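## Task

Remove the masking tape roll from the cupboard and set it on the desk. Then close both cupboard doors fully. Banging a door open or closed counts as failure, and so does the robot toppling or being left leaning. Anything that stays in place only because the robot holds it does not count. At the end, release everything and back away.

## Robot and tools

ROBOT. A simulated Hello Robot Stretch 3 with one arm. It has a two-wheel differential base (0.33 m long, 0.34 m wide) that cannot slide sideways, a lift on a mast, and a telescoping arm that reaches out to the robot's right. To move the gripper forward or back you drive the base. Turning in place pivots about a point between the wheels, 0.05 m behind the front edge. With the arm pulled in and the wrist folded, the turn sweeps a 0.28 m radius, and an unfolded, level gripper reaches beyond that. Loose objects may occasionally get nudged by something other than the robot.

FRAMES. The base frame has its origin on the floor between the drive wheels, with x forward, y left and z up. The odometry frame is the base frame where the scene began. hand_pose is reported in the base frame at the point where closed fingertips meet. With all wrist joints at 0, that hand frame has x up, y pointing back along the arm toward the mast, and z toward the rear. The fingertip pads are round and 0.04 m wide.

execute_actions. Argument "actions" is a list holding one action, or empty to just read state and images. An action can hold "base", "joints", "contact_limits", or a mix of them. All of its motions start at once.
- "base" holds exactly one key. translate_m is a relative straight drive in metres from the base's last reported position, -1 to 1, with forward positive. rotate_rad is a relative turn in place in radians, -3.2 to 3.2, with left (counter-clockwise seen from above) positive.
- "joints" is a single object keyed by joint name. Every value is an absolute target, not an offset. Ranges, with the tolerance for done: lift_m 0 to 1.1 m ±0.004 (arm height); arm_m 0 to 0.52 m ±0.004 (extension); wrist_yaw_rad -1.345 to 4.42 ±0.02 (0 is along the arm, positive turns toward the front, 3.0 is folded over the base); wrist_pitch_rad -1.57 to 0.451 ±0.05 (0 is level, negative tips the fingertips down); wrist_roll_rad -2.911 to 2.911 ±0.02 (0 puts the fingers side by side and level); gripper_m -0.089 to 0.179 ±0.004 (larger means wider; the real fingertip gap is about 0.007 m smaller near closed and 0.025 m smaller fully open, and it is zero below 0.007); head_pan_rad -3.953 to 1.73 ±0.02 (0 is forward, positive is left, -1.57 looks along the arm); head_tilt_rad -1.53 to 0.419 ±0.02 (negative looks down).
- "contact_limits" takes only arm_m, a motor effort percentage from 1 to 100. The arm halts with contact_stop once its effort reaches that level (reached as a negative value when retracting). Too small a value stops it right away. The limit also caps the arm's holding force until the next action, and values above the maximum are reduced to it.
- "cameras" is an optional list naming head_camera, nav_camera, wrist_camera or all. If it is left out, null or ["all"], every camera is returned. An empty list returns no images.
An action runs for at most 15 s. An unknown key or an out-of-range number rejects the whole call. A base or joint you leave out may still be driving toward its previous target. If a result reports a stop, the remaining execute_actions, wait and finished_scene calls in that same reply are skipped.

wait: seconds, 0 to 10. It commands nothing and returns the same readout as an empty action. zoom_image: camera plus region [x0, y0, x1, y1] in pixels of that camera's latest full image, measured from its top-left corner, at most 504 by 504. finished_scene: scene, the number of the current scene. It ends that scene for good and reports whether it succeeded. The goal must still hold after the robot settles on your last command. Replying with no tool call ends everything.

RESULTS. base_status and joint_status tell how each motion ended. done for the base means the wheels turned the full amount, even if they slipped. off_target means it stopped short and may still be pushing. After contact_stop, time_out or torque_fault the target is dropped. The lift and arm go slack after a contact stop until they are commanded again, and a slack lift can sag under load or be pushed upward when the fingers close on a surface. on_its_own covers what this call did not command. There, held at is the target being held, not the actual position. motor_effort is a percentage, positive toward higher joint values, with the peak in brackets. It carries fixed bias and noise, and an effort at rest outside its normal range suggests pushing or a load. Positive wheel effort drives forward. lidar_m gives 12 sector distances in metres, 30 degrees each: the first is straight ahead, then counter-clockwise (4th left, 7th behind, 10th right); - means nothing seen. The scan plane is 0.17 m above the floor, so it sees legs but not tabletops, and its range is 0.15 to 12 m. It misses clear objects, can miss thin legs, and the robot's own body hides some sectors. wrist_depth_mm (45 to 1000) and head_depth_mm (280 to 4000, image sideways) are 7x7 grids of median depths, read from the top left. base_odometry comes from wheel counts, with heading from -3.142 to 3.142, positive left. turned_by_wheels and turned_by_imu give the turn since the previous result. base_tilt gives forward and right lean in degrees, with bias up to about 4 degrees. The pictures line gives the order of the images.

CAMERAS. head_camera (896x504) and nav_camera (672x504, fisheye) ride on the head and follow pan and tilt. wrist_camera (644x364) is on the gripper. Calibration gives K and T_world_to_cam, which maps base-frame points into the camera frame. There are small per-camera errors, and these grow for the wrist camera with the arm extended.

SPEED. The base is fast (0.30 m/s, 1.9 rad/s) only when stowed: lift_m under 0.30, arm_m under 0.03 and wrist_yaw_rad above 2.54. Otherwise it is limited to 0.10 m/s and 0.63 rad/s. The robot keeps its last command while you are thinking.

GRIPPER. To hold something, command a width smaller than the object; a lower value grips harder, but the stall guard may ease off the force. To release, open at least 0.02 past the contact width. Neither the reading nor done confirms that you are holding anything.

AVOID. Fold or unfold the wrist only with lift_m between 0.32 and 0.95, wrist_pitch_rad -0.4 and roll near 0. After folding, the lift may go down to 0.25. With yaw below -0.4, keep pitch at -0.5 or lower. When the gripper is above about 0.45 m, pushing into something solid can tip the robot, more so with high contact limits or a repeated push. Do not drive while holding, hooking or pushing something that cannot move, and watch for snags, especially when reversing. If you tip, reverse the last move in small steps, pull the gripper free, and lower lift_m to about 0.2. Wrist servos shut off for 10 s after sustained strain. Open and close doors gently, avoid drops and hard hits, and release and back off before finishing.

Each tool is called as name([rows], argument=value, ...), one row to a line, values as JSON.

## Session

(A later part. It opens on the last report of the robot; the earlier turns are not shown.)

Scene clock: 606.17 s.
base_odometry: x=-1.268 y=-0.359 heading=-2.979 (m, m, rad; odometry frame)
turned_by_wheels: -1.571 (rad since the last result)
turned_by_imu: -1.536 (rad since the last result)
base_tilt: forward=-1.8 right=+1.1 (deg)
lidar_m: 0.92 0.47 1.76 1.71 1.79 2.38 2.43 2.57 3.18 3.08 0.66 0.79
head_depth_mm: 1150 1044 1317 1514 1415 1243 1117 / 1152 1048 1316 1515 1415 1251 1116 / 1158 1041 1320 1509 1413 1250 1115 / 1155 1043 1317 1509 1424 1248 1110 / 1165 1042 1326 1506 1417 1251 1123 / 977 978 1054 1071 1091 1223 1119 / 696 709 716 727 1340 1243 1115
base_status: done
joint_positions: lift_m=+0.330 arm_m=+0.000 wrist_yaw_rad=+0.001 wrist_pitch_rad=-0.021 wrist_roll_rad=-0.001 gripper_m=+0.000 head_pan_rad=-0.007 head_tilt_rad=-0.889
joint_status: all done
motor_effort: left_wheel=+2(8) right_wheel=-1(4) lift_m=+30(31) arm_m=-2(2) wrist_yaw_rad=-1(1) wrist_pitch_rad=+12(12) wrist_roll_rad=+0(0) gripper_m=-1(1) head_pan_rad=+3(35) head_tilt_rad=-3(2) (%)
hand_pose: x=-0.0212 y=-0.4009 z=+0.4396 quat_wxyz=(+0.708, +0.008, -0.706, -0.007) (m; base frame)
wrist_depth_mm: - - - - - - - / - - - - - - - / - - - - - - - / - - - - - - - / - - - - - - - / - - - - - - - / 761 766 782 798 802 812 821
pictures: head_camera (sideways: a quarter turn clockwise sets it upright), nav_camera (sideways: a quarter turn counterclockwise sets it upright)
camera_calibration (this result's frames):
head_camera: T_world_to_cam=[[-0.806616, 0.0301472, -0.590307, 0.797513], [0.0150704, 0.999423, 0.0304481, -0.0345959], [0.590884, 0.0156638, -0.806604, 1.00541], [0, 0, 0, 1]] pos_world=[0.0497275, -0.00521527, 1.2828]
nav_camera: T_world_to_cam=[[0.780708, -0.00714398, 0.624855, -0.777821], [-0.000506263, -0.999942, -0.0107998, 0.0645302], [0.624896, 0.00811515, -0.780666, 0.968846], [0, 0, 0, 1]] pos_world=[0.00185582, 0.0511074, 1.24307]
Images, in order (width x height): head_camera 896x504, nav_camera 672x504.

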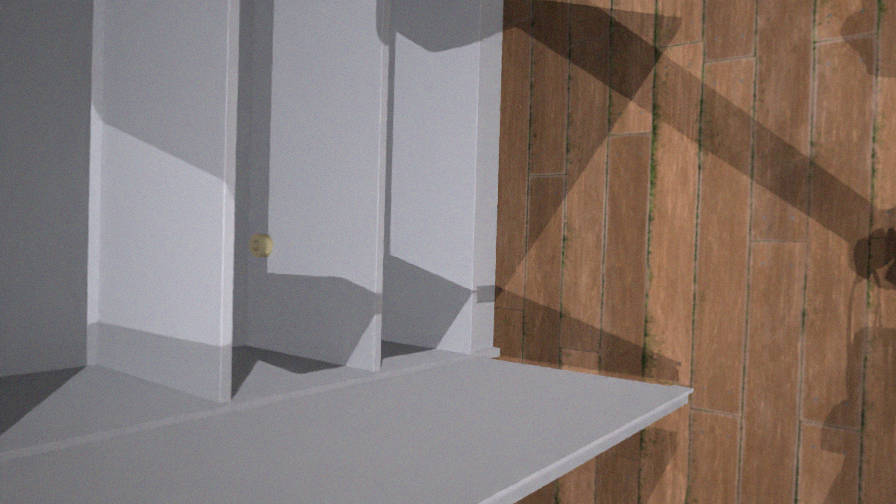

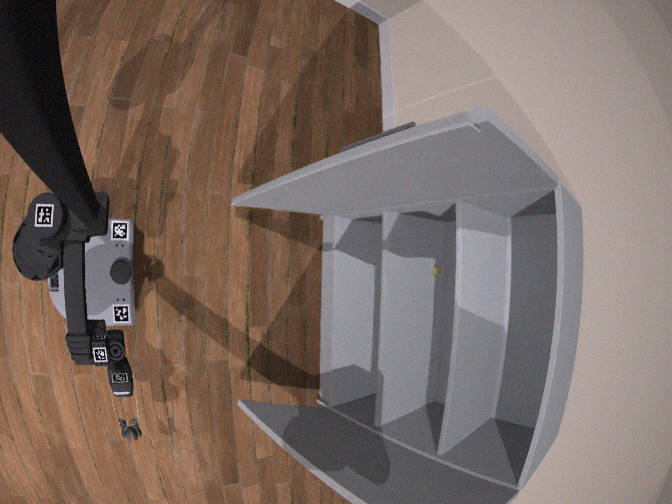

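execute_actions([
  {"base": {"translate_m": 0.35}},
], cameras=["nav_camera"])

execute_actions([
  {"base": {"rotate_rad": 1.571}, "joints": {"head_pan_rad": -1.57, "head_tilt_rad": -0.8, "gripper_m": 0.1}},
])

Scene clock: 622.13 s.
base_odometry: x=-1.614 y=-0.416 heading=-2.979 (m, m, rad; odometry frame)
turned_by_wheels: +0.000 (rad since the last result)
turned_by_imu: +0.000 (rad since the last result)
base_tilt: forward=-1.8 right=+1.1 (deg)
lidar_m: 0.85 0.34 0.24 0.24 1.68 2.49 2.79 2.95 3.18 0.52 0.56 0.93
head_depth_mm: 505 942 826 1066 1236 1249 1116 / 506 942 826 1071 1236 1246 1114 / 504 949 828 1066 1234 1248 1114 / 505 949 829 1088 1255 1251 1117 / 505 947 827 1097 1257 1248 1115 / 504 925 826 999 1024 1080 1079 / 505 667 679 708 715 722 733
base_status: done
joint_positions: lift_m=+0.330 arm_m=+0.000 wrist_yaw_rad=+0.001 wrist_pitch_rad=-0.021 wrist_roll_rad=-0.001 gripper_m=+0.000 head_pan_rad=-0.007 head_tilt_rad=-0.889
joint_status: not commanded
motor_effort: left_wheel=+1(8) right_wheel=-1(5) lift_m=+31(31) arm_m=-2(2) wrist_yaw_rad=-1(1) wrist_pitch_rad=+12(12) wrist_roll_rad=+1(0) gripper_m=-2(2) head_pan_rad=+2(3) head_tilt_rad=-2(3) (%)
hand_pose: x=-0.0212 y=-0.4009 z=+0.4396 quat_wxyz=(+0.708, +0.008, -0.706, -0.007) (m; base frame)
wrist_depth_mm: 282 256 - - - - - / 289 264 - - - - - / 301 272 - - - - - / 311 280 - - - - - / 321 288 - - - - - / 333 298 283 - - - - / 342 308 771 806 793 820 812
pictures: nav_camera (sideways: a quarter turn counterclockwise sets it upright)
camera_calibration (this result's frames):
nav_camera: T_world_to_cam=[[0.780792, -0.0070918, 0.624751, -0.777685], [-0.000440119, -0.999942, -0.0108007, 0.064531], [0.624791, 0.00815813, -0.78075, 0.968955], [0, 0, 0, 1]] pos_world=[0.00184448, 0.0511071, 1.24307]
Images, in order (width x height): nav_camera 672x504.

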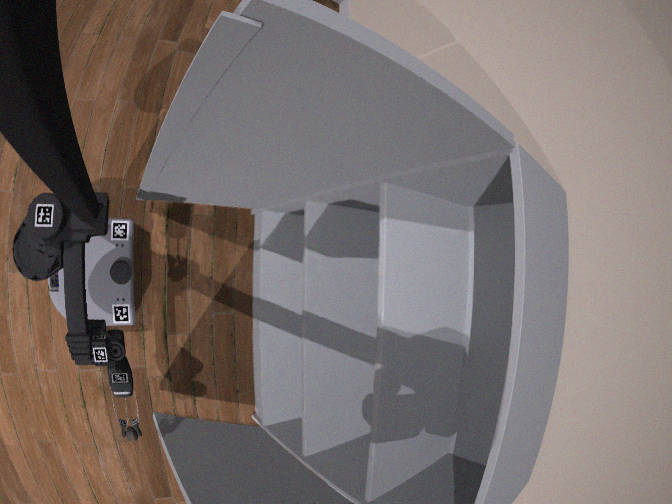

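Scene clock: 625.57 s.
base_odometry: x=-1.614 y=-0.416 heading=-1.408 (m, m, rad; odometry frame)
turned_by_wheels: +1.571 (rad since the last result)
turned_by_imu: +1.535 (rad since the last result)
base_tilt: forward=-1.8 right=+1.1 (deg)
lidar_m: 0.24 1.68 2.45 2.78 2.93 3.22 0.52 0.55 0.91 0.90 0.34 0.24
head_depth_mm: 665 540 929 805 1063 1244 1136 / 664 538 932 799 1069 1235 1138 / 663 537 926 826 1065 1242 1156 / 660 535 929 822 1064 1235 1137 / 660 535 929 825 1064 1241 1136 / 659 535 874 823 1003 1045 1082 / 702 535 659 690 695 701 709
base_status: done
joint_positions: lift_m=+0.330 arm_m=+0.000 wrist_yaw_rad=+0.001 wrist_pitch_rad=-0.021 wrist_roll_rad=-0.001 gripper_m=+0.100 head_pan_rad=-1.563 head_tilt_rad=-0.804
joint_status: all done
motor_effort: left_wheel=-1(7) right_wheel=+2(8) lift_m=+30(31) arm_m=-2(2) wrist_yaw_rad=-1(1) wrist_pitch_rad=+12(11) wrist_roll_rad=+0(0) gripper_m=+1(80) head_pan_rad=-4(35) head_tilt_rad=+2(10) (%)
hand_pose: x=-0.0212 y=-0.4009 z=+0.4396 quat_wxyz=(+0.708, +0.008, -0.706, -0.007) (m; base frame)
wrist_depth_mm: 318 470 666 656 650 642 616 / 320 475 669 689 678 696 677 / 320 477 692 695 711 696 697 / 325 447 591 613 634 679 637 / 307 322 335 341 353 358 330 / 325 423 743 748 746 752 701 / 318 532 591 610 614 599 626
pictures: head_camera (sideways: a quarter turn clockwise sets it upright), nav_camera (sideways: a quarter turn counterclockwise sets it upright), wrist_camera
camera_calibration (this result's frames):
head_camera: T_world_to_cam=[[0.018509, 0.753646, -0.65702, 0.879401], [0.999516, 0.00249009, 0.0310139, -0.041341], [0.0250095, -0.657276, -0.753235, 0.939466], [0, 0, 0, 1]] pos_world=[0.00154853, -0.045166, 1.28671]
nav_camera: T_world_to_cam=[[0.00408229, -0.724544, 0.689217, -0.856948], [-0.999831, -0.0153301, -0.0101938, 0.0698383], [0.0179516, -0.689058, -0.724484, 0.899489], [0, 0, 0, 1]] pos_world=[0.0571775, -0.0000255493, 1.243]
wrist_camera: T_world_to_cam=[[-0.999903, 0.0127307, 0.00573302, -0.0189238], [-0.00349451, 0.169355, -0.985549, 0.536348], [-0.0135177, -0.985473, -0.169294, -0.157308], [0, 0, 0, 1]] pos_world=[-0.0191741, -0.245615, 0.502075]
Images, in order (width x height): head_camera 896x504, nav_camera 672x504, wrist_camera 644x364.

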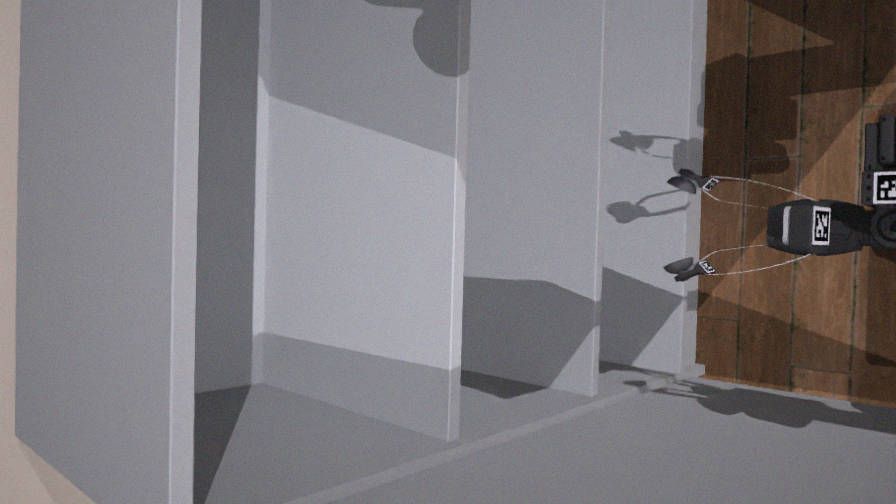

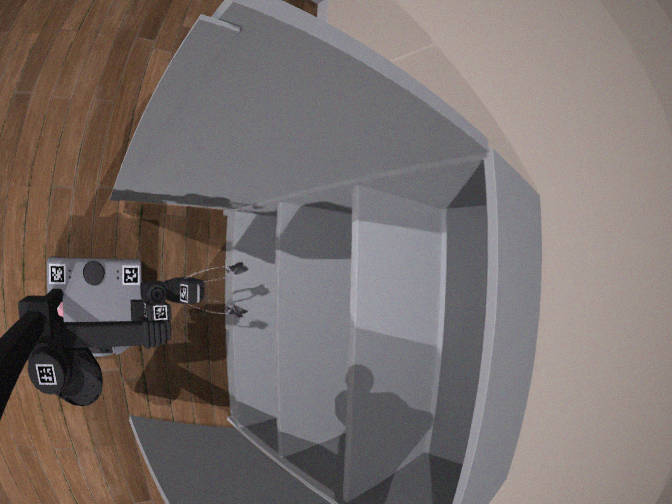

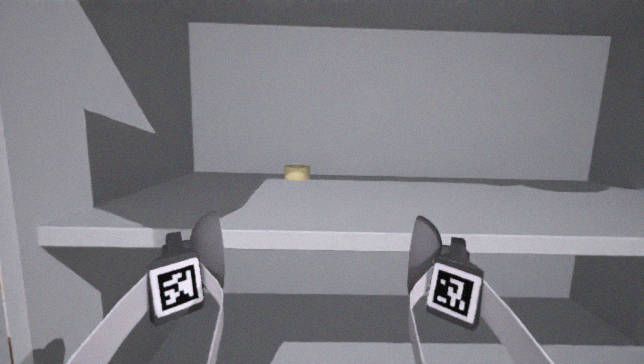

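execute_actions([
  {"base": {"translate_m": 0.03}, "joints": {"arm_m": 0.33}, "contact_limits": {"arm_m": 12}},
], cameras=["wrist_camera"])

Scene clock: 654.03 s.
base_odometry: x=-1.609 y=-0.446 heading=-1.408 (m, m, rad; odometry frame)
turned_by_wheels: +0.000 (rad since the last result)
turned_by_imu: -0.001 (rad since the last result)
base_tilt: forward=-1.8 right=+1.2 (deg)
lidar_m: 0.21 1.66 2.42 2.79 2.93 3.23 0.54 0.58 0.95 0.79 0.30 0.21
head_depth_mm: 669 539 933 801 1066 1242 1132 / 668 538 930 803 1063 1243 1141 / 666 538 934 802 1069 1237 1136 / 664 537 932 824 1070 1236 1134 / 665 538 931 824 1067 1236 1140 / 665 537 836 784 901 912 927 / 812 529 596 600 609 615 619
base_status: done
joint_positions: lift_m=+0.330 arm_m=+0.304 wrist_yaw_rad=+0.003 wrist_pitch_rad=-0.038 wrist_roll_rad=-0.001 gripper_m=+0.100 head_pan_rad=-1.563 head_tilt_rad=-0.802
joint_status: arm_m contact_stop (moved +0.304 of +0.330)
on_its_own: arm_m is slack since a contact_stop, until your next command for it (your +0.330 is given up)
motor_effort: left_wheel=+1(5) right_wheel=-2(8) lift_m=+31(31) arm_m=+0(12) wrist_yaw_rad=-3(3) wrist_pitch_rad=+22(30) wrist_roll_rad=+0(0) gripper_m=+1(1) head_pan_rad=-3(2) head_tilt_rad=+0(2) (%)
contact_limits: arm_m 12 (drawing in: default 17, maximum 29; extending or still: default 25, maximum 40)
hand_pose: x=-0.0206 y=-0.7044 z=+0.4351 quat_wxyz=(+0.708, +0.015, -0.706, -0.013) (m; base frame)
wrist_depth_mm: 284 364 367 373 370 376 376 / 283 375 378 379 383 384 388 / 284 381 390 393 394 396 398 / 287 388 403 399 403 409 415 / 262 269 276 279 315 296 299 / 184 196 189 191 193 200 201 / 141 136 143 145 146 148 150
pictures: wrist_camera
camera_calibration (this result's frames):
wrist_camera: T_world_to_cam=[[-0.999929, 0.0102987, 0.00593455, -0.0162415], [-0.00391013, 0.186484, -0.98245, 0.59406], [-0.0112247, -0.982404, -0.18643, -0.447472], [0, 0, 0, 1]] pos_world=[-0.0189403, -0.550214, 0.500308]
Images, in order (width x height): wrist_camera 644x364.

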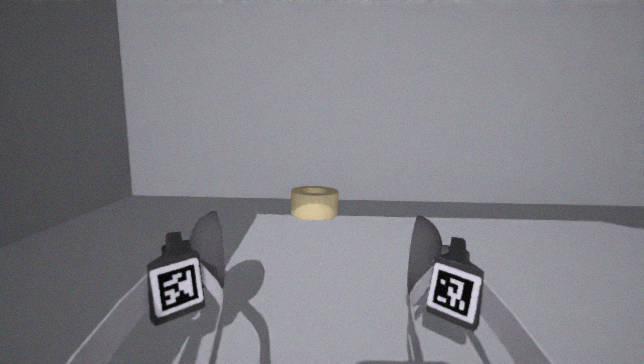

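execute_actions([
  {"joints": {"lift_m": 0.39, "arm_m": 0.29}},
], cameras=[])

execute_actions([
  {"joints": {"wrist_pitch_rad": -0.28, "arm_m": 0.43}, "contact_limits": {"arm_m": 12}},
], cameras=["wrist_camera"])

Scene clock: 715.07 s.
base_odometry: x=-1.609 y=-0.446 heading=-1.408 (m, m, rad; odometry frame)
turned_by_wheels: +0.000 (rad since the last result)
turned_by_imu: -0.001 (rad since the last result)
base_tilt: forward=-1.8 right=+1.1 (deg)
lidar_m: 0.21 1.66 2.39 2.79 2.92 3.23 0.55 0.58 0.96 0.80 0.30 0.21
head_depth_mm: 669 540 928 803 1072 1241 1136 / 667 539 935 803 1062 1242 1140 / 667 538 931 803 1068 1237 1131 / 665 536 932 824 1063 1243 1132 / 666 538 931 826 1068 1234 1139 / 665 537 835 787 903 915 931 / 810 529 598 602 612 616 620
base_status: not commanded
joint_positions: lift_m=+0.390 arm_m=+0.290 wrist_yaw_rad=+0.002 wrist_pitch_rad=-0.021 wrist_roll_rad=-0.001 gripper_m=+0.100 head_pan_rad=-1.563 head_tilt_rad=-0.802
joint_status: all done
motor_effort: left_wheel=+0(1) right_wheel=+0(2) lift_m=+49(53) arm_m=-2(2) wrist_yaw_rad=-2(3) wrist_pitch_rad=+12(21) wrist_roll_rad=+0(0) gripper_m=+2(0) head_pan_rad=-2(3) head_tilt_rad=+1(1) (%)
hand_pose: x=-0.0209 y=-0.6909 z=+0.4989 quat_wxyz=(+0.708, +0.009, -0.706, -0.007) (m; base frame)
wrist_depth_mm: 286 380 381 387 387 389 394 / 287 381 390 394 401 399 403 / 287 396 402 401 410 410 412 / 289 409 418 415 423 421 426 / 288 394 422 428 426 430 434 / 279 335 325 323 331 344 347 / 236 229 242 244 245 251 254
pictures: none
No camera images: the call's "cameras" was empty. Leave "cameras" out to get every camera's image.

Scene clock: 717.37 s.
base_odometry: x=-1.609 y=-0.446 heading=-1.408 (m, m, rad; odometry frame)
turned_by_wheels: +0.000 (rad since the last result)
turned_by_imu: +0.000 (rad since the last result)
base_tilt: forward=-1.8 right=+1.2 (deg)
lidar_m: 0.21 1.66 2.41 2.79 2.91 3.24 0.54 0.58 0.96 0.80 0.30 0.21
head_depth_mm: 668 540 934 805 1073 1235 1134 / 665 539 933 806 1067 1239 1134 / 667 538 929 801 1092 1239 1138 / 664 536 933 803 1075 1237 1136 / 664 538 926 826 1067 1240 1140 / 665 538 836 786 904 912 933 / 811 531 597 603 610 616 620
base_status: not commanded
joint_positions: lift_m=+0.390 arm_m=+0.430 wrist_yaw_rad=+0.001 wrist_pitch_rad=-0.294 wrist_roll_rad=-0.001 gripper_m=+0.100 head_pan_rad=-1.563 head_tilt_rad=-0.802
joint_status: all done
motor_effort: left_wheel=+0(0) right_wheel=+0(0) lift_m=+49(49) arm_m=+3(2) wrist_yaw_rad=-1(2) wrist_pitch_rad=+8(10) wrist_roll_rad=+1(0) gripper_m=+1(1) head_pan_rad=-3(3) head_tilt_rad=+1(0) (%)
contact_limits: arm_m 12 (drawing in: default 17, maximum 29; extending or still: default 25, maximum 40)
hand_pose: x=-0.0212 y=-0.8130 z=+0.4312 quat_wxyz=(+0.700, +0.104, -0.699, -0.103) (m; base frame)
wrist_depth_mm: 237 237 238 237 238 240 241 / 251 254 253 256 257 257 257 / 266 270 270 274 273 274 275 / 271 283 284 286 290 293 293 / 218 218 224 212 241 233 236 / 174 182 177 179 180 183 186 / 145 142 147 149 150 151 154
pictures: wrist_camera
camera_calibration (this result's frames):
wrist_camera: T_world_to_cam=[[-0.999903, 0.010469, 0.00917141, -0.0169143], [-0.0037968, 0.428788, -0.903397, 0.773301], [-0.0133903, -0.903345, -0.428707, -0.386213], [0, 0, 0, 1]] pos_world=[-0.0191481, -0.680288, 0.533181]
Images, in order (width x height): wrist_camera 644x364.

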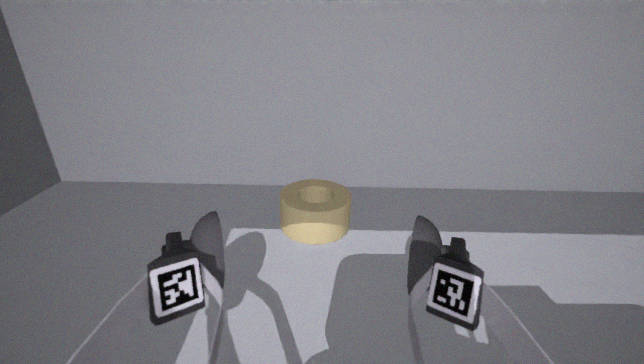

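execute_actions([
  {"joints": {"lift_m": 0.385, "arm_m": 0.507}, "contact_limits": {"arm_m": 12}},
], cameras=["wrist_camera"])

Scene clock: 730.13 s.
base_odometry: x=-1.609 y=-0.446 heading=-1.408 (m, m, rad; odometry frame)
turned_by_wheels: +0.000 (rad since the last result)
turned_by_imu: -0.001 (rad since the last result)
base_tilt: forward=-1.9 right=+1.1 (deg)
lidar_m: 0.21 1.67 2.41 2.78 2.93 3.21 0.55 0.58 0.96 0.80 0.30 0.22
head_depth_mm: 669 539 936 802 1068 1233 1131 / 667 540 933 800 1069 1237 1131 / 666 538 931 783 1043 1239 1137 / 666 537 932 803 1071 1243 1139 / 665 536 930 827 1065 1238 1136 / 664 537 839 785 902 918 933 / 811 530 597 604 610 617 622
base_status: not commanded
joint_positions: lift_m=+0.385 arm_m=+0.507 wrist_yaw_rad=+0.001 wrist_pitch_rad=-0.294 wrist_roll_rad=-0.001 gripper_m=+0.100 head_pan_rad=-1.563 head_tilt_rad=-0.802
joint_status: all done
motor_effort: left_wheel=+0(0) right_wheel=+0(0) lift_m=+30(41) arm_m=+2(2) wrist_yaw_rad=-2(2) wrist_pitch_rad=+8(8) wrist_roll_rad=+0(0) gripper_m=+1(0) head_pan_rad=-3(3) head_tilt_rad=+1(2) (%)
contact_limits: arm_m 12 (drawing in: default 17, maximum 29; extending or still: default 25, maximum 40)
hand_pose: x=-0.0212 y=-0.8900 z=+0.4267 quat_wxyz=(+0.700, +0.104, -0.699, -0.103) (m; base frame)
wrist_depth_mm: 168 168 169 169 170 170 171 / 179 178 179 181 182 181 183 / 191 192 192 194 193 195 195 / 204 205 207 208 208 210 210 / 208 209 214 206 220 220 221 / 168 175 164 139 174 178 179 / 140 136 141 138 144 145 148
pictures: wrist_camera
camera_calibration (this result's frames):
wrist_camera: T_world_to_cam=[[-0.999903, 0.0104757, 0.00917401, -0.0160648], [-0.0037933, 0.428989, -0.903302, 0.80242], [-0.0133983, -0.903249, -0.428908, -0.457486], [0, 0, 0, 1]] pos_world=[-0.019149, -0.757285, 0.528755]
Images, in order (width x height): wrist_camera 644x364.

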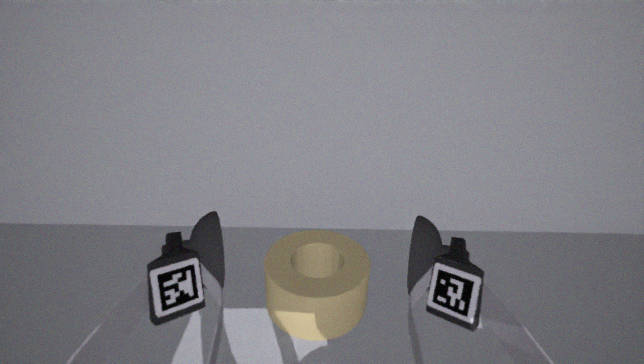

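execute_actions([
  {"joints": {"gripper_m": 0.015}},
], cameras=["wrist_camera"])

execute_actions([
  {"joints": {"lift_m": 0.43}},
], cameras=["wrist_camera"])

Scene clock: 738.97 s.
base_odometry: x=-1.609 y=-0.446 heading=-1.408 (m, m, rad; odometry frame)
turned_by_wheels: +0.000 (rad since the last result)
turned_by_imu: -0.001 (rad since the last result)
base_tilt: forward=-1.8 right=+1.2 (deg)
lidar_m: 0.21 1.66 2.41 2.78 2.92 3.23 0.54 0.58 0.96 0.80 0.30 0.21
head_depth_mm: 668 539 933 804 1069 1242 1138 / 666 539 933 804 1066 1246 1134 / 667 539 930 781 1044 1247 1133 / 667 538 928 802 1064 1240 1134 / 662 539 931 824 1070 1239 1130 / 665 538 838 786 901 915 929 / 809 529 599 604 611 616 623
base_status: not commanded
joint_positions: lift_m=+0.385 arm_m=+0.507 wrist_yaw_rad=+0.001 wrist_pitch_rad=-0.295 wrist_roll_rad=-0.001 gripper_m=+0.016 head_pan_rad=-1.563 head_tilt_rad=-0.802
joint_status: all done
motor_effort: left_wheel=+0(0) right_wheel=+0(0) lift_m=+30(30) arm_m=+2(2) wrist_yaw_rad=-2(2) wrist_pitch_rad=+9(8) wrist_roll_rad=+0(0) gripper_m=-13(87) head_pan_rad=-3(3) head_tilt_rad=+1(1) (%)
hand_pose: x=-0.0212 y=-0.8899 z=+0.4265 quat_wxyz=(+0.700, +0.105, -0.699, -0.104) (m; base frame)
wrist_depth_mm: 167 169 169 169 170 171 172 / 178 179 179 180 181 181 183 / 191 191 192 194 195 195 196 / 205 207 207 208 209 211 211 / 208 210 218 215 219 221 222 / 167 169 148 137 - 176 179 / 139 140 141 137 143 147 148
pictures: wrist_camera
camera_calibration (this result's frames):
wrist_camera: T_world_to_cam=[[-0.999903, 0.0104733, 0.00918536, -0.0160724], [-0.00379128, 0.429888, -0.902874, 0.802782], [-0.0134047, -0.902822, -0.429806, -0.456737], [0, 0, 0, 1]] pos_world=[-0.0191497, -0.75729, 0.52865]
Images, in order (width x height): wrist_camera 644x364.

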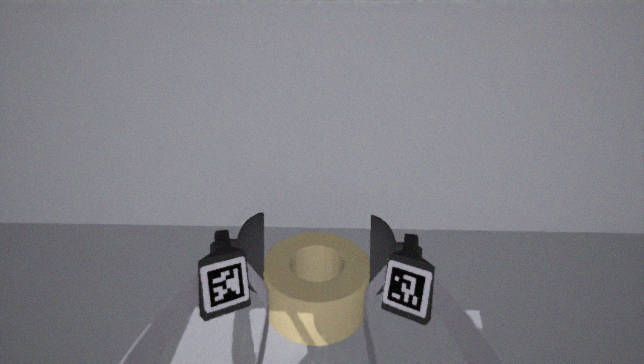

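Scene clock: 740.20 s.
base_odometry: x=-1.609 y=-0.446 heading=-1.408 (m, m, rad; odometry frame)
turned_by_wheels: +0.000 (rad since the last result)
turned_by_imu: +0.000 (rad since the last result)
base_tilt: forward=-1.8 right=+1.1 (deg)
lidar_m: 0.21 1.66 2.41 2.78 2.93 3.23 0.55 0.58 0.96 0.80 0.30 0.21
head_depth_mm: 668 539 931 803 1068 1237 1134 / 667 538 934 804 1071 1248 1140 / 664 538 927 779 1066 1238 1131 / 665 539 928 806 1069 1241 1135 / 664 536 929 826 1065 1245 1138 / 665 537 838 789 902 912 933 / 814 529 599 602 611 615 619
base_status: not commanded
joint_positions: lift_m=+0.430 arm_m=+0.507 wrist_yaw_rad=+0.001 wrist_pitch_rad=-0.296 wrist_roll_rad=-0.001 gripper_m=+0.016 head_pan_rad=-1.563 head_tilt_rad=-0.802
joint_status: all done
motor_effort: left_wheel=+0(0) right_wheel=+0(0) lift_m=+49(50) arm_m=+2(3) wrist_yaw_rad=-2(2) wrist_pitch_rad=+9(9) wrist_roll_rad=+0(0) gripper_m=-12(13) head_pan_rad=-4(3) head_tilt_rad=+2(2) (%)
hand_pose: x=-0.0212 y=-0.8897 z=+0.4705 quat_wxyz=(+0.700, +0.105, -0.699, -0.104) (m; base frame)
wrist_depth_mm: 168 168 169 170 169 171 171 / 178 179 180 181 181 182 182 / 189 192 192 193 194 196 196 / 205 206 207 208 209 210 210 / 221 223 219 218 223 228 229 / 226 229 148 137 - 239 242 / 189 190 191 180 196 199 201
pictures: wrist_camera
camera_calibration (this result's frames):
wrist_camera: T_world_to_cam=[[-0.999903, 0.0104598, 0.00920337, -0.0164991], [-0.00379301, 0.431255, -0.902222, 0.843377], [-0.0134061, -0.90217, -0.431173, -0.43646], [0, 0, 0, 1]] pos_world=[-0.0191497, -0.757298, 0.572876]
Images, in order (width x height): wrist_camera 644x364.

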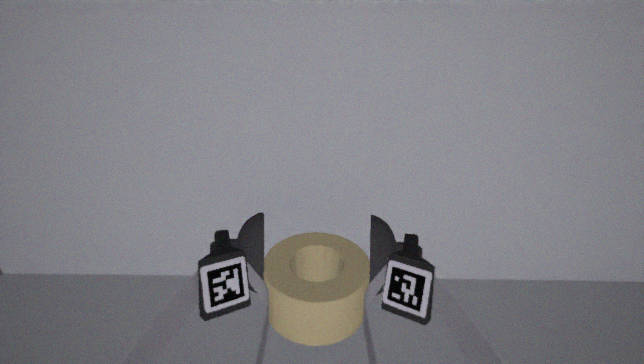

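execute_actions([
  {"joints": {"arm_m": 0.0}},
], cameras=[])

execute_actions([
  {"base": {"rotate_rad": -1.571}, "joints": {"wrist_pitch_rad": -0.4, "wrist_yaw_rad": 2.7, "head_pan_rad": 0.0, "head_tilt_rad": -1.0}},
], cameras=["wrist_camera"])

execute_actions([
  {"base": {"translate_m": -0.22}, "joints": {"lift_m": 0.28}},
], cameras=[])

execute_actions([
  {"base": {"rotate_rad": 1.571}, "joints": {"head_pan_rad": -1.57, "head_tilt_rad": -1.0}},
])

Scene clock: 858.30 s.
base_odometry: x=-1.609 y=-0.446 heading=-1.408 (m, m, rad; odometry frame)
turned_by_wheels: +0.000 (rad since the last result)
turned_by_imu: -0.001 (rad since the last result)
base_tilt: forward=-1.8 right=+1.1 (deg)
lidar_m: 0.21 1.66 2.40 2.79 2.92 3.24 0.55 0.58 0.96 0.80 0.30 0.21
head_depth_mm: 670 541 933 805 1069 1238 1144 / 668 540 933 804 1069 1241 1156 / 665 537 936 806 1065 1236 1152 / 665 539 930 823 1064 1241 1116 / 664 538 931 824 1065 1237 1138 / 664 537 836 785 903 915 929 / 812 531 597 602 610 615 621
base_status: not commanded
joint_positions: lift_m=+0.430 arm_m=+0.000 wrist_yaw_rad=+0.001 wrist_pitch_rad=-0.297 wrist_roll_rad=-0.001 gripper_m=+0.016 head_pan_rad=-1.563 head_tilt_rad=-0.802
joint_status: all done
motor_effort: left_wheel=+0(0) right_wheel=+0(0) lift_m=+50(50) arm_m=-2(1) wrist_yaw_rad=-1(1) wrist_pitch_rad=+10(10) wrist_roll_rad=+1(0) gripper_m=-12(13) head_pan_rad=-3(4) head_tilt_rad=+1(1) (%)
hand_pose: x=-0.0213 y=-0.3832 z=+0.4704 quat_wxyz=(+0.700, +0.105, -0.699, -0.105) (m; base frame)
wrist_depth_mm: 290 422 616 629 638 647 633 / 290 419 672 674 666 676 683 / 293 416 592 601 636 655 669 / 302 368 392 396 409 416 420 / 302 396 628 340 351 740 670 / 302 429 148 137 - 651 656 / 305 400 513 492 530 538 538
pictures: none
No camera images: the call's "cameras" was empty. Leave "cameras" out to get every camera's image.

Scene clock: 861.77 s.
base_odometry: x=-1.609 y=-0.446 heading=-2.979 (m, m, rad; odometry frame)
turned_by_wheels: -1.571 (rad since the last result)
turned_by_imu: -1.536 (rad since the last result)
base_tilt: forward=-1.7 right=+1.1 (deg)
lidar_m: 0.75 0.30 0.21 0.21 1.66 2.45 2.79 2.95 3.23 0.54 0.59 0.97
head_depth_mm: 862 864 772 1050 1291 1223 1119 / 867 863 771 1075 1291 1215 1111 / 867 860 771 1074 1292 1213 1134 / 872 864 769 1074 1290 1219 1114 / 878 865 772 1072 1283 1216 1123 / 761 823 772 921 940 955 1075 / 545 588 617 623 632 640 718
base_status: done
joint_positions: lift_m=+0.430 arm_m=+0.000 wrist_yaw_rad=+2.698 wrist_pitch_rad=-0.415 wrist_roll_rad=-0.001 gripper_m=+0.016 head_pan_rad=-0.007 head_tilt_rad=-0.988
joint_status: all done
motor_effort: left_wheel=+2(7) right_wheel=-1(6) lift_m=+49(50) arm_m=-2(2) wrist_yaw_rad=+1(2) wrist_pitch_rad=+8(9) wrist_roll_rad=+0(0) gripper_m=-12(12) head_pan_rad=+3(37) head_tilt_rad=-4(18) (%)
hand_pose: x=+0.0753 y=+0.0578 z=+0.4431 quat_wxyz=(+0.295, +0.706, -0.010, +0.643) (m; base frame)
wrist_depth_mm: - - 234 268 303 356 418 / - - 251 290 334 399 479 / - - 277 316 375 451 472 / - - 313 349 419 526 671 / 847 824 353 355 489 605 696 / - 697 147 137 - 626 570 / - 596 568 461 603 597 503
pictures: wrist_camera
camera_calibration (this result's frames):
wrist_camera: T_world_to_cam=[[0.898411, -0.439029, 0.0105287, -0.0472147], [-0.226776, -0.48433, -0.844984, 0.454708], [0.376071, 0.756755, -0.534689, 0.328521], [0, 0, 0, 1]] pos_world=[0.0219877, -0.0491098, 0.560374]
Images, in order (width x height): wrist_camera 644x364.

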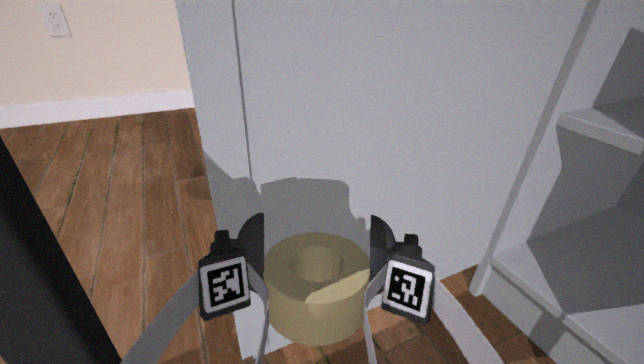

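Scene clock: 864.87 s.
base_odometry: x=-1.392 y=-0.410 heading=-2.979 (m, m, rad; odometry frame)
turned_by_wheels: +0.000 (rad since the last result)
turned_by_imu: -0.001 (rad since the last result)
base_tilt: forward=-1.8 right=+1.1 (deg)
lidar_m: 0.78 0.34 1.73 1.68 1.76 2.45 2.56 2.71 3.22 3.11 0.61 0.95
head_depth_mm: 1010 903 1186 1421 1351 1212 1100 / 1007 903 1209 1427 1348 1211 1115 / 1009 905 1198 1434 1353 1215 1124 / 1018 908 1208 1435 1350 1215 1121 / 1023 908 1209 1420 1351 1211 1131 / 848 864 920 940 959 1197 1108 / 609 618 629 637 717 1217 1101
base_status: done
joint_positions: lift_m=+0.280 arm_m=+0.000 wrist_yaw_rad=+2.698 wrist_pitch_rad=-0.416 wrist_roll_rad=-0.001 gripper_m=+0.016 head_pan_rad=-0.007 head_tilt_rad=-0.989
joint_status: all done
motor_effort: left_wheel=+1(11) right_wheel=+0(9) lift_m=+31(40) arm_m=-2(2) wrist_yaw_rad=+1(1) wrist_pitch_rad=+9(10) wrist_roll_rad=+0(0) gripper_m=-12(13) head_pan_rad=+2(3) head_tilt_rad=-4(4) (%)
hand_pose: x=+0.0751 y=+0.0577 z=+0.2933 quat_wxyz=(+0.295, +0.706, -0.009, +0.643) (m; base frame)
wrist_depth_mm: - - - - - 360 431 / - - - - 372 407 501 / - - - - 406 457 580 / 758 756 777 780 452 529 637 / 615 603 641 617 590 642 623 / - 504 147 137 - 528 530 / - - 436 412 439 442 447
pictures: none
No camera images: the call's "cameras" was empty. Leave "cameras" out to get every camera's image.

Scene clock: 867.03 s.
base_odometry: x=-1.392 y=-0.410 heading=-1.408 (m, m, rad; odometry frame)
turned_by_wheels: +1.571 (rad since the last result)
turned_by_imu: +1.525 (rad since the last result)
base_tilt: forward=-1.8 right=+1.1 (deg)
lidar_m: 1.68 1.51 2.39 2.57 2.69 3.24 3.11 0.61 0.90 0.86 0.34 1.69
head_depth_mm: 1017 907 1215 1429 1355 1214 1103 / 1018 908 1203 1433 1350 1216 - / 1018 907 1207 1446 1343 1235 - / 1019 907 1202 1449 1361 1261 - / 1022 910 1202 1425 1352 1217 1105 / 868 873 929 936 947 1193 1104 / 613 618 627 630 730 1212 1101
base_status: done
joint_positions: lift_m=+0.280 arm_m=+0.000 wrist_yaw_rad=+2.698 wrist_pitch_rad=-0.416 wrist_roll_rad=-0.001 gripper_m=+0.016 head_pan_rad=-1.563 head_tilt_rad=-0.989
joint_status: all done
motor_effort: left_wheel=-1(10) right_wheel=+2(13) lift_m=+30(31) arm_m=-2(2) wrist_yaw_rad=+1(1) wrist_pitch_rad=+9(9) wrist_roll_rad=+0(0) gripper_m=-12(12) head_pan_rad=-3(37) head_tilt_rad=-4(2) (%)
hand_pose: x=+0.0751 y=+0.0576 z=+0.2933 quat_wxyz=(+0.295, +0.706, -0.009, +0.643) (m; base frame)
wrist_depth_mm: - - - - - - - / - - - - - - - / - - - - - - - / 772 752 767 772 787 794 806 / 615 609 629 622 642 629 630 / - 508 148 137 - 531 535 / - - 437 413 438 451 450
pictures: head_camera (sideways: a quarter turn clockwise sets it upright), nav_camera (sideways: a quarter turn counterclockwise sets it upright), wrist_camera
camera_calibration (this result's frames):
head_camera: T_world_to_cam=[[0.0175581, 0.861839, -0.506877, 0.683798], [0.99956, -0.00301088, 0.0295052, -0.0393699], [0.0239026, -0.507172, -0.861513, 1.08024], [0, 0, 0, 1]] pos_world=[0.0015257, -0.0415724, 1.27841]
nav_camera: T_world_to_cam=[[0.00508048, -0.839165, 0.543854, -0.667559], [-0.999845, -0.0134467, -0.0114081, 0.0714167], [0.0168864, -0.543711, -0.839102, 1.04853], [0, 0, 0, 1]] pos_world=[0.0570913, 0.0108648, 1.24369]
wrist_camera: T_world_to_cam=[[0.898706, -0.438426, 0.0105469, -0.0455617], [-0.227013, -0.485649, -0.844162, 0.327921], [0.375224, 0.756259, -0.535984, 0.249103], [0, 0, 0, 1]] pos_world=[0.0219194, -0.049107, 0.410814]
Images, in order (width x height): head_camera 896x504, nav_camera 672x504, wrist_camera 644x364.

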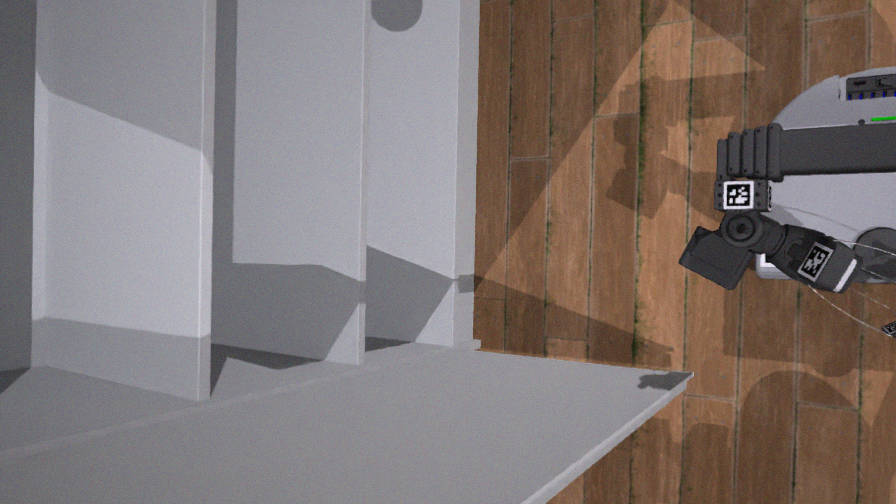

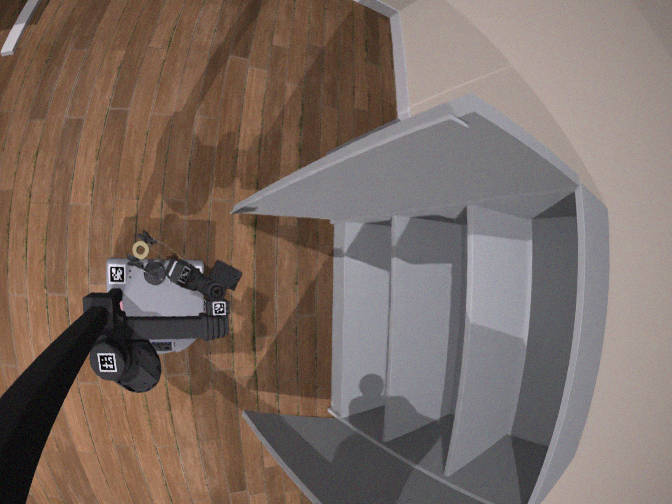

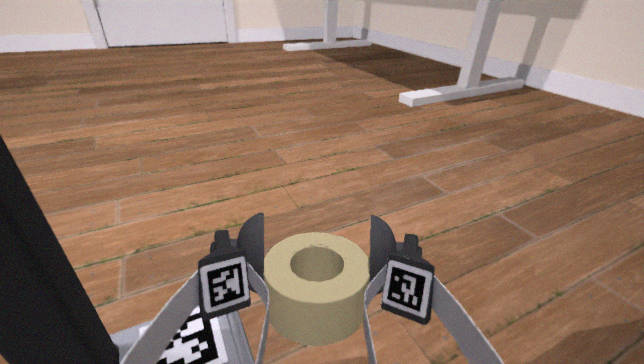

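execute_actions([
  {"base": {"translate_m": 0.43}},
], cameras=[])

execute_actions([
  {"joints": {"arm_m": 0.28, "head_pan_rad": -1.8}},
], cameras=["head_camera", "nav_camera"])

Scene clock: 880.63 s.
base_odometry: x=-1.322 y=-0.834 heading=-1.408 (m, m, rad; odometry frame)
turned_by_wheels: +0.000 (rad since the last result)
turned_by_imu: +0.001 (rad since the last result)
base_tilt: forward=-1.8 right=+1.2 (deg)
lidar_m: 1.25 1.30 1.20 2.57 2.68 3.67 3.53 1.01 0.34 0.71 1.24 1.30
head_depth_mm: 596 591 587 545 670 1214 1105 / 985 967 899 888 874 1184 - / 1118 1335 1604 1488 1352 1237 - / 1117 1343 1633 1528 1346 1253 - / 1123 1344 1632 1512 1349 1223 1103 / 1127 1352 1640 1525 1356 1218 1101 / 1132 1356 1629 1521 1356 1217 1104
base_status: done
joint_positions: lift_m=+0.280 arm_m=+0.000 wrist_yaw_rad=+2.698 wrist_pitch_rad=-0.416 wrist_roll_rad=-0.001 gripper_m=+0.016 head_pan_rad=-1.563 head_tilt_rad=-0.989
joint_status: not commanded
motor_effort: left_wheel=-1(11) right_wheel=+2(11) lift_m=+31(31) arm_m=-2(2) wrist_yaw_rad=+1(1) wrist_pitch_rad=+9(9) wrist_roll_rad=+0(0) gripper_m=-12(12) head_pan_rad=-3(4) head_tilt_rad=-3(5) (%)
hand_pose: x=+0.0751 y=+0.0576 z=+0.2933 quat_wxyz=(+0.295, +0.706, -0.009, +0.643) (m; base frame)
wrist_depth_mm: - - - - - - 965 / - - - - - - 997 / - - - - - - 971 / 762 760 767 790 809 818 830 / 603 607 631 619 646 630 652 / - 504 148 138 - 535 542 / - - 436 410 440 446 454
pictures: none
No camera images: the call's "cameras" was empty. Leave "cameras" out to get every camera's image.

Scene clock: 883.90 s.
base_odometry: x=-1.322 y=-0.834 heading=-1.408 (m, m, rad; odometry frame)
turned_by_wheels: +0.000 (rad since the last result)
turned_by_imu: +0.000 (rad since the last result)
base_tilt: forward=-1.8 right=+1.1 (deg)
lidar_m: 1.25 1.30 1.20 2.57 2.69 3.68 3.54 1.01 0.34 0.71 1.24 1.30
head_depth_mm: 1037 360 404 1446 1344 1215 1114 / 427 448 494 567 1295 1211 - / 550 620 702 820 938 1200 - / 882 1061 1315 1494 1332 1223 - / 1120 1334 1624 1516 1356 1210 1107 / 1095 1296 1602 1525 1346 1221 1102 / 1074 1269 1554 1520 1357 1210 1103
base_status: not commanded
joint_positions: lift_m=+0.280 arm_m=+0.280 wrist_yaw_rad=+2.698 wrist_pitch_rad=-0.416 wrist_roll_rad=-0.001 gripper_m=+0.016 head_pan_rad=-1.793 head_tilt_rad=-0.989
joint_status: all done
motor_effort: left_wheel=-1(1) right_wheel=+2(2) lift_m=+31(30) arm_m=+3(2) wrist_yaw_rad=+1(1) wrist_pitch_rad=+9(9) wrist_roll_rad=+0(0) gripper_m=-12(12) head_pan_rad=-3(18) head_tilt_rad=-4(4) (%)
hand_pose: x=+0.0751 y=-0.2219 z=+0.2933 quat_wxyz=(+0.295, +0.706, -0.009, +0.643) (m; base frame)
wrist_depth_mm: - - - - - - 961 / - - - - - - - / 971 - - - - - 985 / 797 - 776 775 790 822 828 / - - 642 616 657 636 648 / - - - 137 - 531 534 / - - 433 410 443 451 449
pictures: head_camera (sideways: a quarter turn clockwise sets it upright), nav_camera (sideways: a quarter turn counterclockwise sets it upright)
camera_calibration (this result's frames):
head_camera: T_world_to_cam=[[0.213622, 0.835129, -0.506877, 0.682602], [0.972539, -0.230863, 0.0295052, -0.0392051], [-0.0923786, -0.499261, -0.861513, 1.08095], [0, 0, 0, 1]] pos_world=[-0.00783362, -0.039434, 1.27841]
nav_camera: T_world_to_cam=[[-0.18641, -0.818214, 0.543854, -0.666391], [-0.976569, 0.214904, -0.0114081, 0.0712747], [-0.107542, -0.533237, -0.839102, 1.04929], [0, 0, 0, 1]] pos_world=[0.0582254, -0.00104904, 1.24369]
Images, in order (width x height): head_camera 896x504, nav_camera 672x504.

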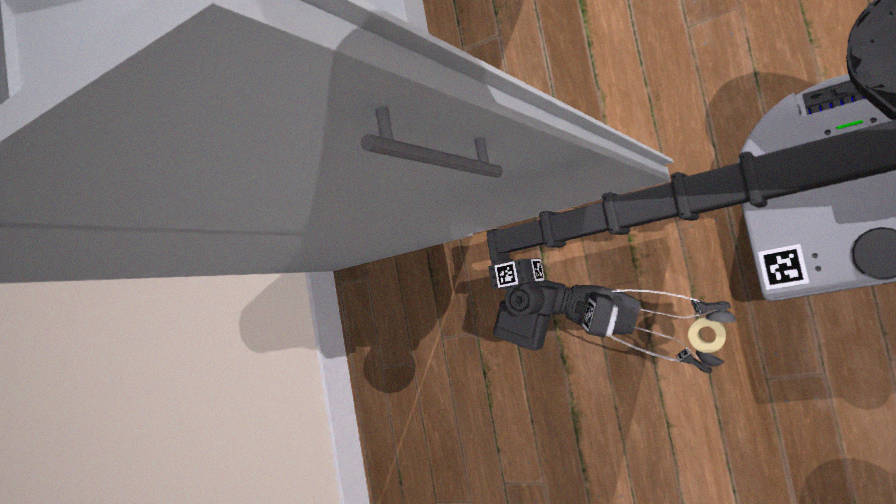

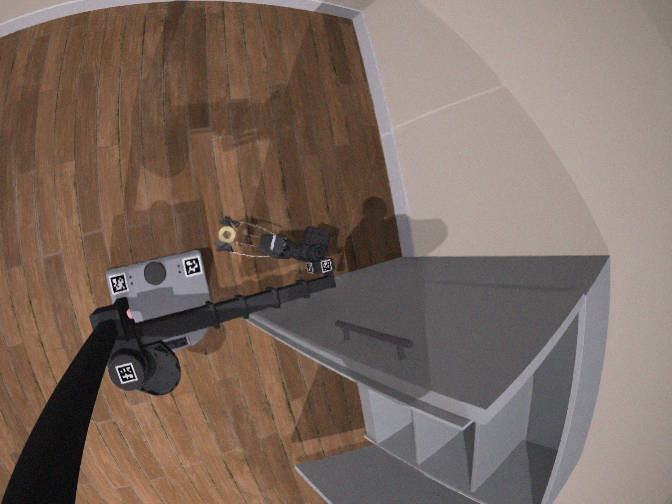

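execute_actions([
  {"base": {"translate_m": -0.27}, "joints": {"head_pan_rad": -1.57}},
], cameras=["head_camera"])

Scene clock: 898.17 s.
base_odometry: x=-1.366 y=-0.568 heading=-1.408 (m, m, rad; odometry frame)
turned_by_wheels: +0.000 (rad since the last result)
turned_by_imu: -0.001 (rad since the last result)
base_tilt: forward=-1.8 right=+1.1 (deg)
lidar_m: 1.52 1.40 2.16 2.57 2.69 3.40 3.28 0.76 0.41 0.47 1.24 1.57
head_depth_mm: 412 444 509 632 1350 1216 1105 / 442 502 579 697 934 1217 - / 493 576 692 847 1264 1238 - / 567 676 839 1086 1344 1218 - / 680 1273 1610 1524 1351 1195 1098 / 1122 1343 1631 1524 1352 1217 1103 / 1117 1342 1647 1513 1355 1213 1107
base_status: done
joint_positions: lift_m=+0.280 arm_m=+0.280 wrist_yaw_rad=+2.699 wrist_pitch_rad=-0.417 wrist_roll_rad=-0.001 gripper_m=+0.016 head_pan_rad=-1.577 head_tilt_rad=-0.989
joint_status: all done
motor_effort: left_wheel=-1(7) right_wheel=+2(9) lift_m=+31(31) arm_m=+2(3) wrist_yaw_rad=+0(0) wrist_pitch_rad=+9(10) wrist_roll_rad=+1(1) gripper_m=-12(13) head_pan_rad=+2(18) head_tilt_rad=-4(3) (%)
hand_pose: x=+0.0750 y=-0.2219 z=+0.2933 quat_wxyz=(+0.295, +0.706, -0.009, +0.643) (m; base frame)
wrist_depth_mm: - - - - - - - / - - - - - - - / 985 - - - - - - / 775 - 782 782 795 797 803 / - - 634 619 666 622 635 / - - - 138 - 525 528 / - - 442 413 442 448 446
pictures: head_camera (sideways: a quarter turn clockwise sets it upright)
camera_calibration (this result's frames):
head_camera: T_world_to_cam=[[0.0295974, 0.86151, -0.506877, 0.683724], [0.99942, -0.0169757, 0.0295052, -0.039369], [0.0168145, -0.507457, -0.861513, 1.08029], [0, 0, 0, 1]] pos_world=[0.000945324, -0.0415044, 1.27841]
Images, in order (width x height): head_camera 896x504.

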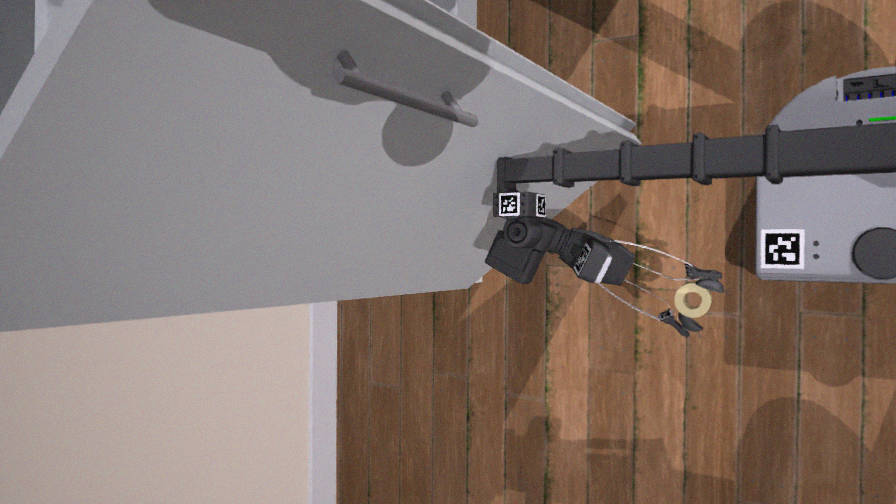

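execute_actions([
  {"base": {"translate_m": -0.2}, "joints": {"arm_m": 0.42, "head_tilt_rad": -0.9}, "contact_limits": {"arm_m": 15}},
], cameras=["head_camera"])

Scene clock: 911.17 s.
base_odometry: x=-1.398 y=-0.371 heading=-1.408 (m, m, rad; odometry frame)
turned_by_wheels: +0.000 (rad since the last result)
turned_by_imu: -0.001 (rad since the last result)
base_tilt: forward=-1.8 right=+1.1 (deg)
lidar_m: 1.72 1.56 2.45 2.56 2.69 3.19 3.05 0.58 0.65 0.62 0.72 1.70
head_depth_mm: 1000 959 1262 1409 1402 1247 1117 / 546 616 760 1370 1414 1240 1129 / 555 636 758 936 1330 1242 1147 / 573 658 797 973 1355 1244 1148 / 578 683 832 1062 1374 1239 1114 / 596 707 870 1174 1409 1245 1115 / 615 742 1534 1625 1412 1238 1118
base_status: done
joint_positions: lift_m=+0.280 arm_m=+0.420 wrist_yaw_rad=+2.701 wrist_pitch_rad=-0.417 wrist_roll_rad=-0.001 gripper_m=+0.016 head_pan_rad=-1.577 head_tilt_rad=-0.902
joint_status: all done
motor_effort: left_wheel=-1(6) right_wheel=+2(9) lift_m=+31(31) arm_m=+2(4) wrist_yaw_rad=-2(2) wrist_pitch_rad=+9(10) wrist_roll_rad=+0(0) gripper_m=-12(12) head_pan_rad=+1(3) head_tilt_rad=+1(11) (%)
contact_limits: arm_m 15 (drawing in: default 17, maximum 29; extending or still: default 25, maximum 40)
hand_pose: x=+0.0744 y=-0.3616 z=+0.2932 quat_wxyz=(+0.294, +0.706, -0.008, +0.644) (m; base frame)
wrist_depth_mm: - - - - - - - / - - - - - - - / 999 - - - - - - / - - 775 777 787 790 812 / - - 637 625 657 631 643 / - - - 137 - 524 529 / - - 427 415 441 449 450
pictures: head_camera (sideways: a quarter turn clockwise sets it upright)
camera_calibration (this result's frames):
head_camera: T_world_to_cam=[[0.0293087, 0.81445, -0.579493, 0.778325], [0.999436, -0.0143785, 0.0303397, -0.0404588], [0.0163779, -0.580055, -0.814412, 1.01906], [0, 0, 0, 1]] pos_world=[0.000934214, -0.0433746, 1.2822]
Images, in order (width x height): head_camera 896x504.

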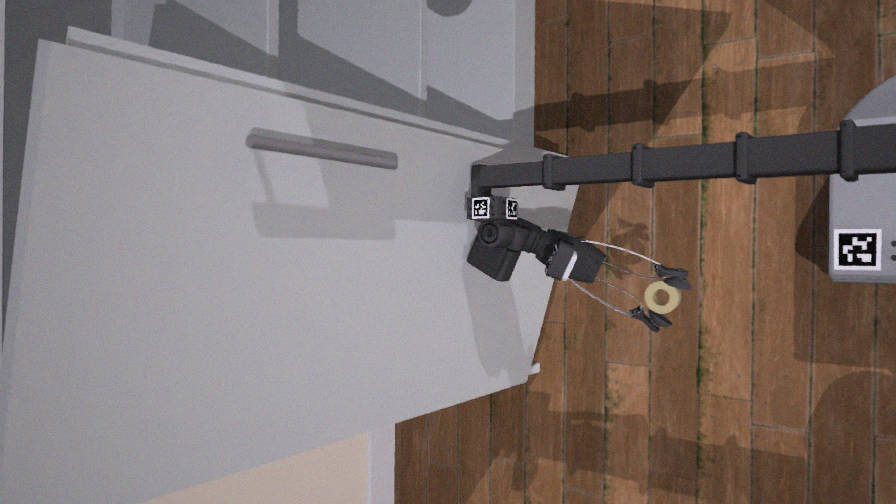

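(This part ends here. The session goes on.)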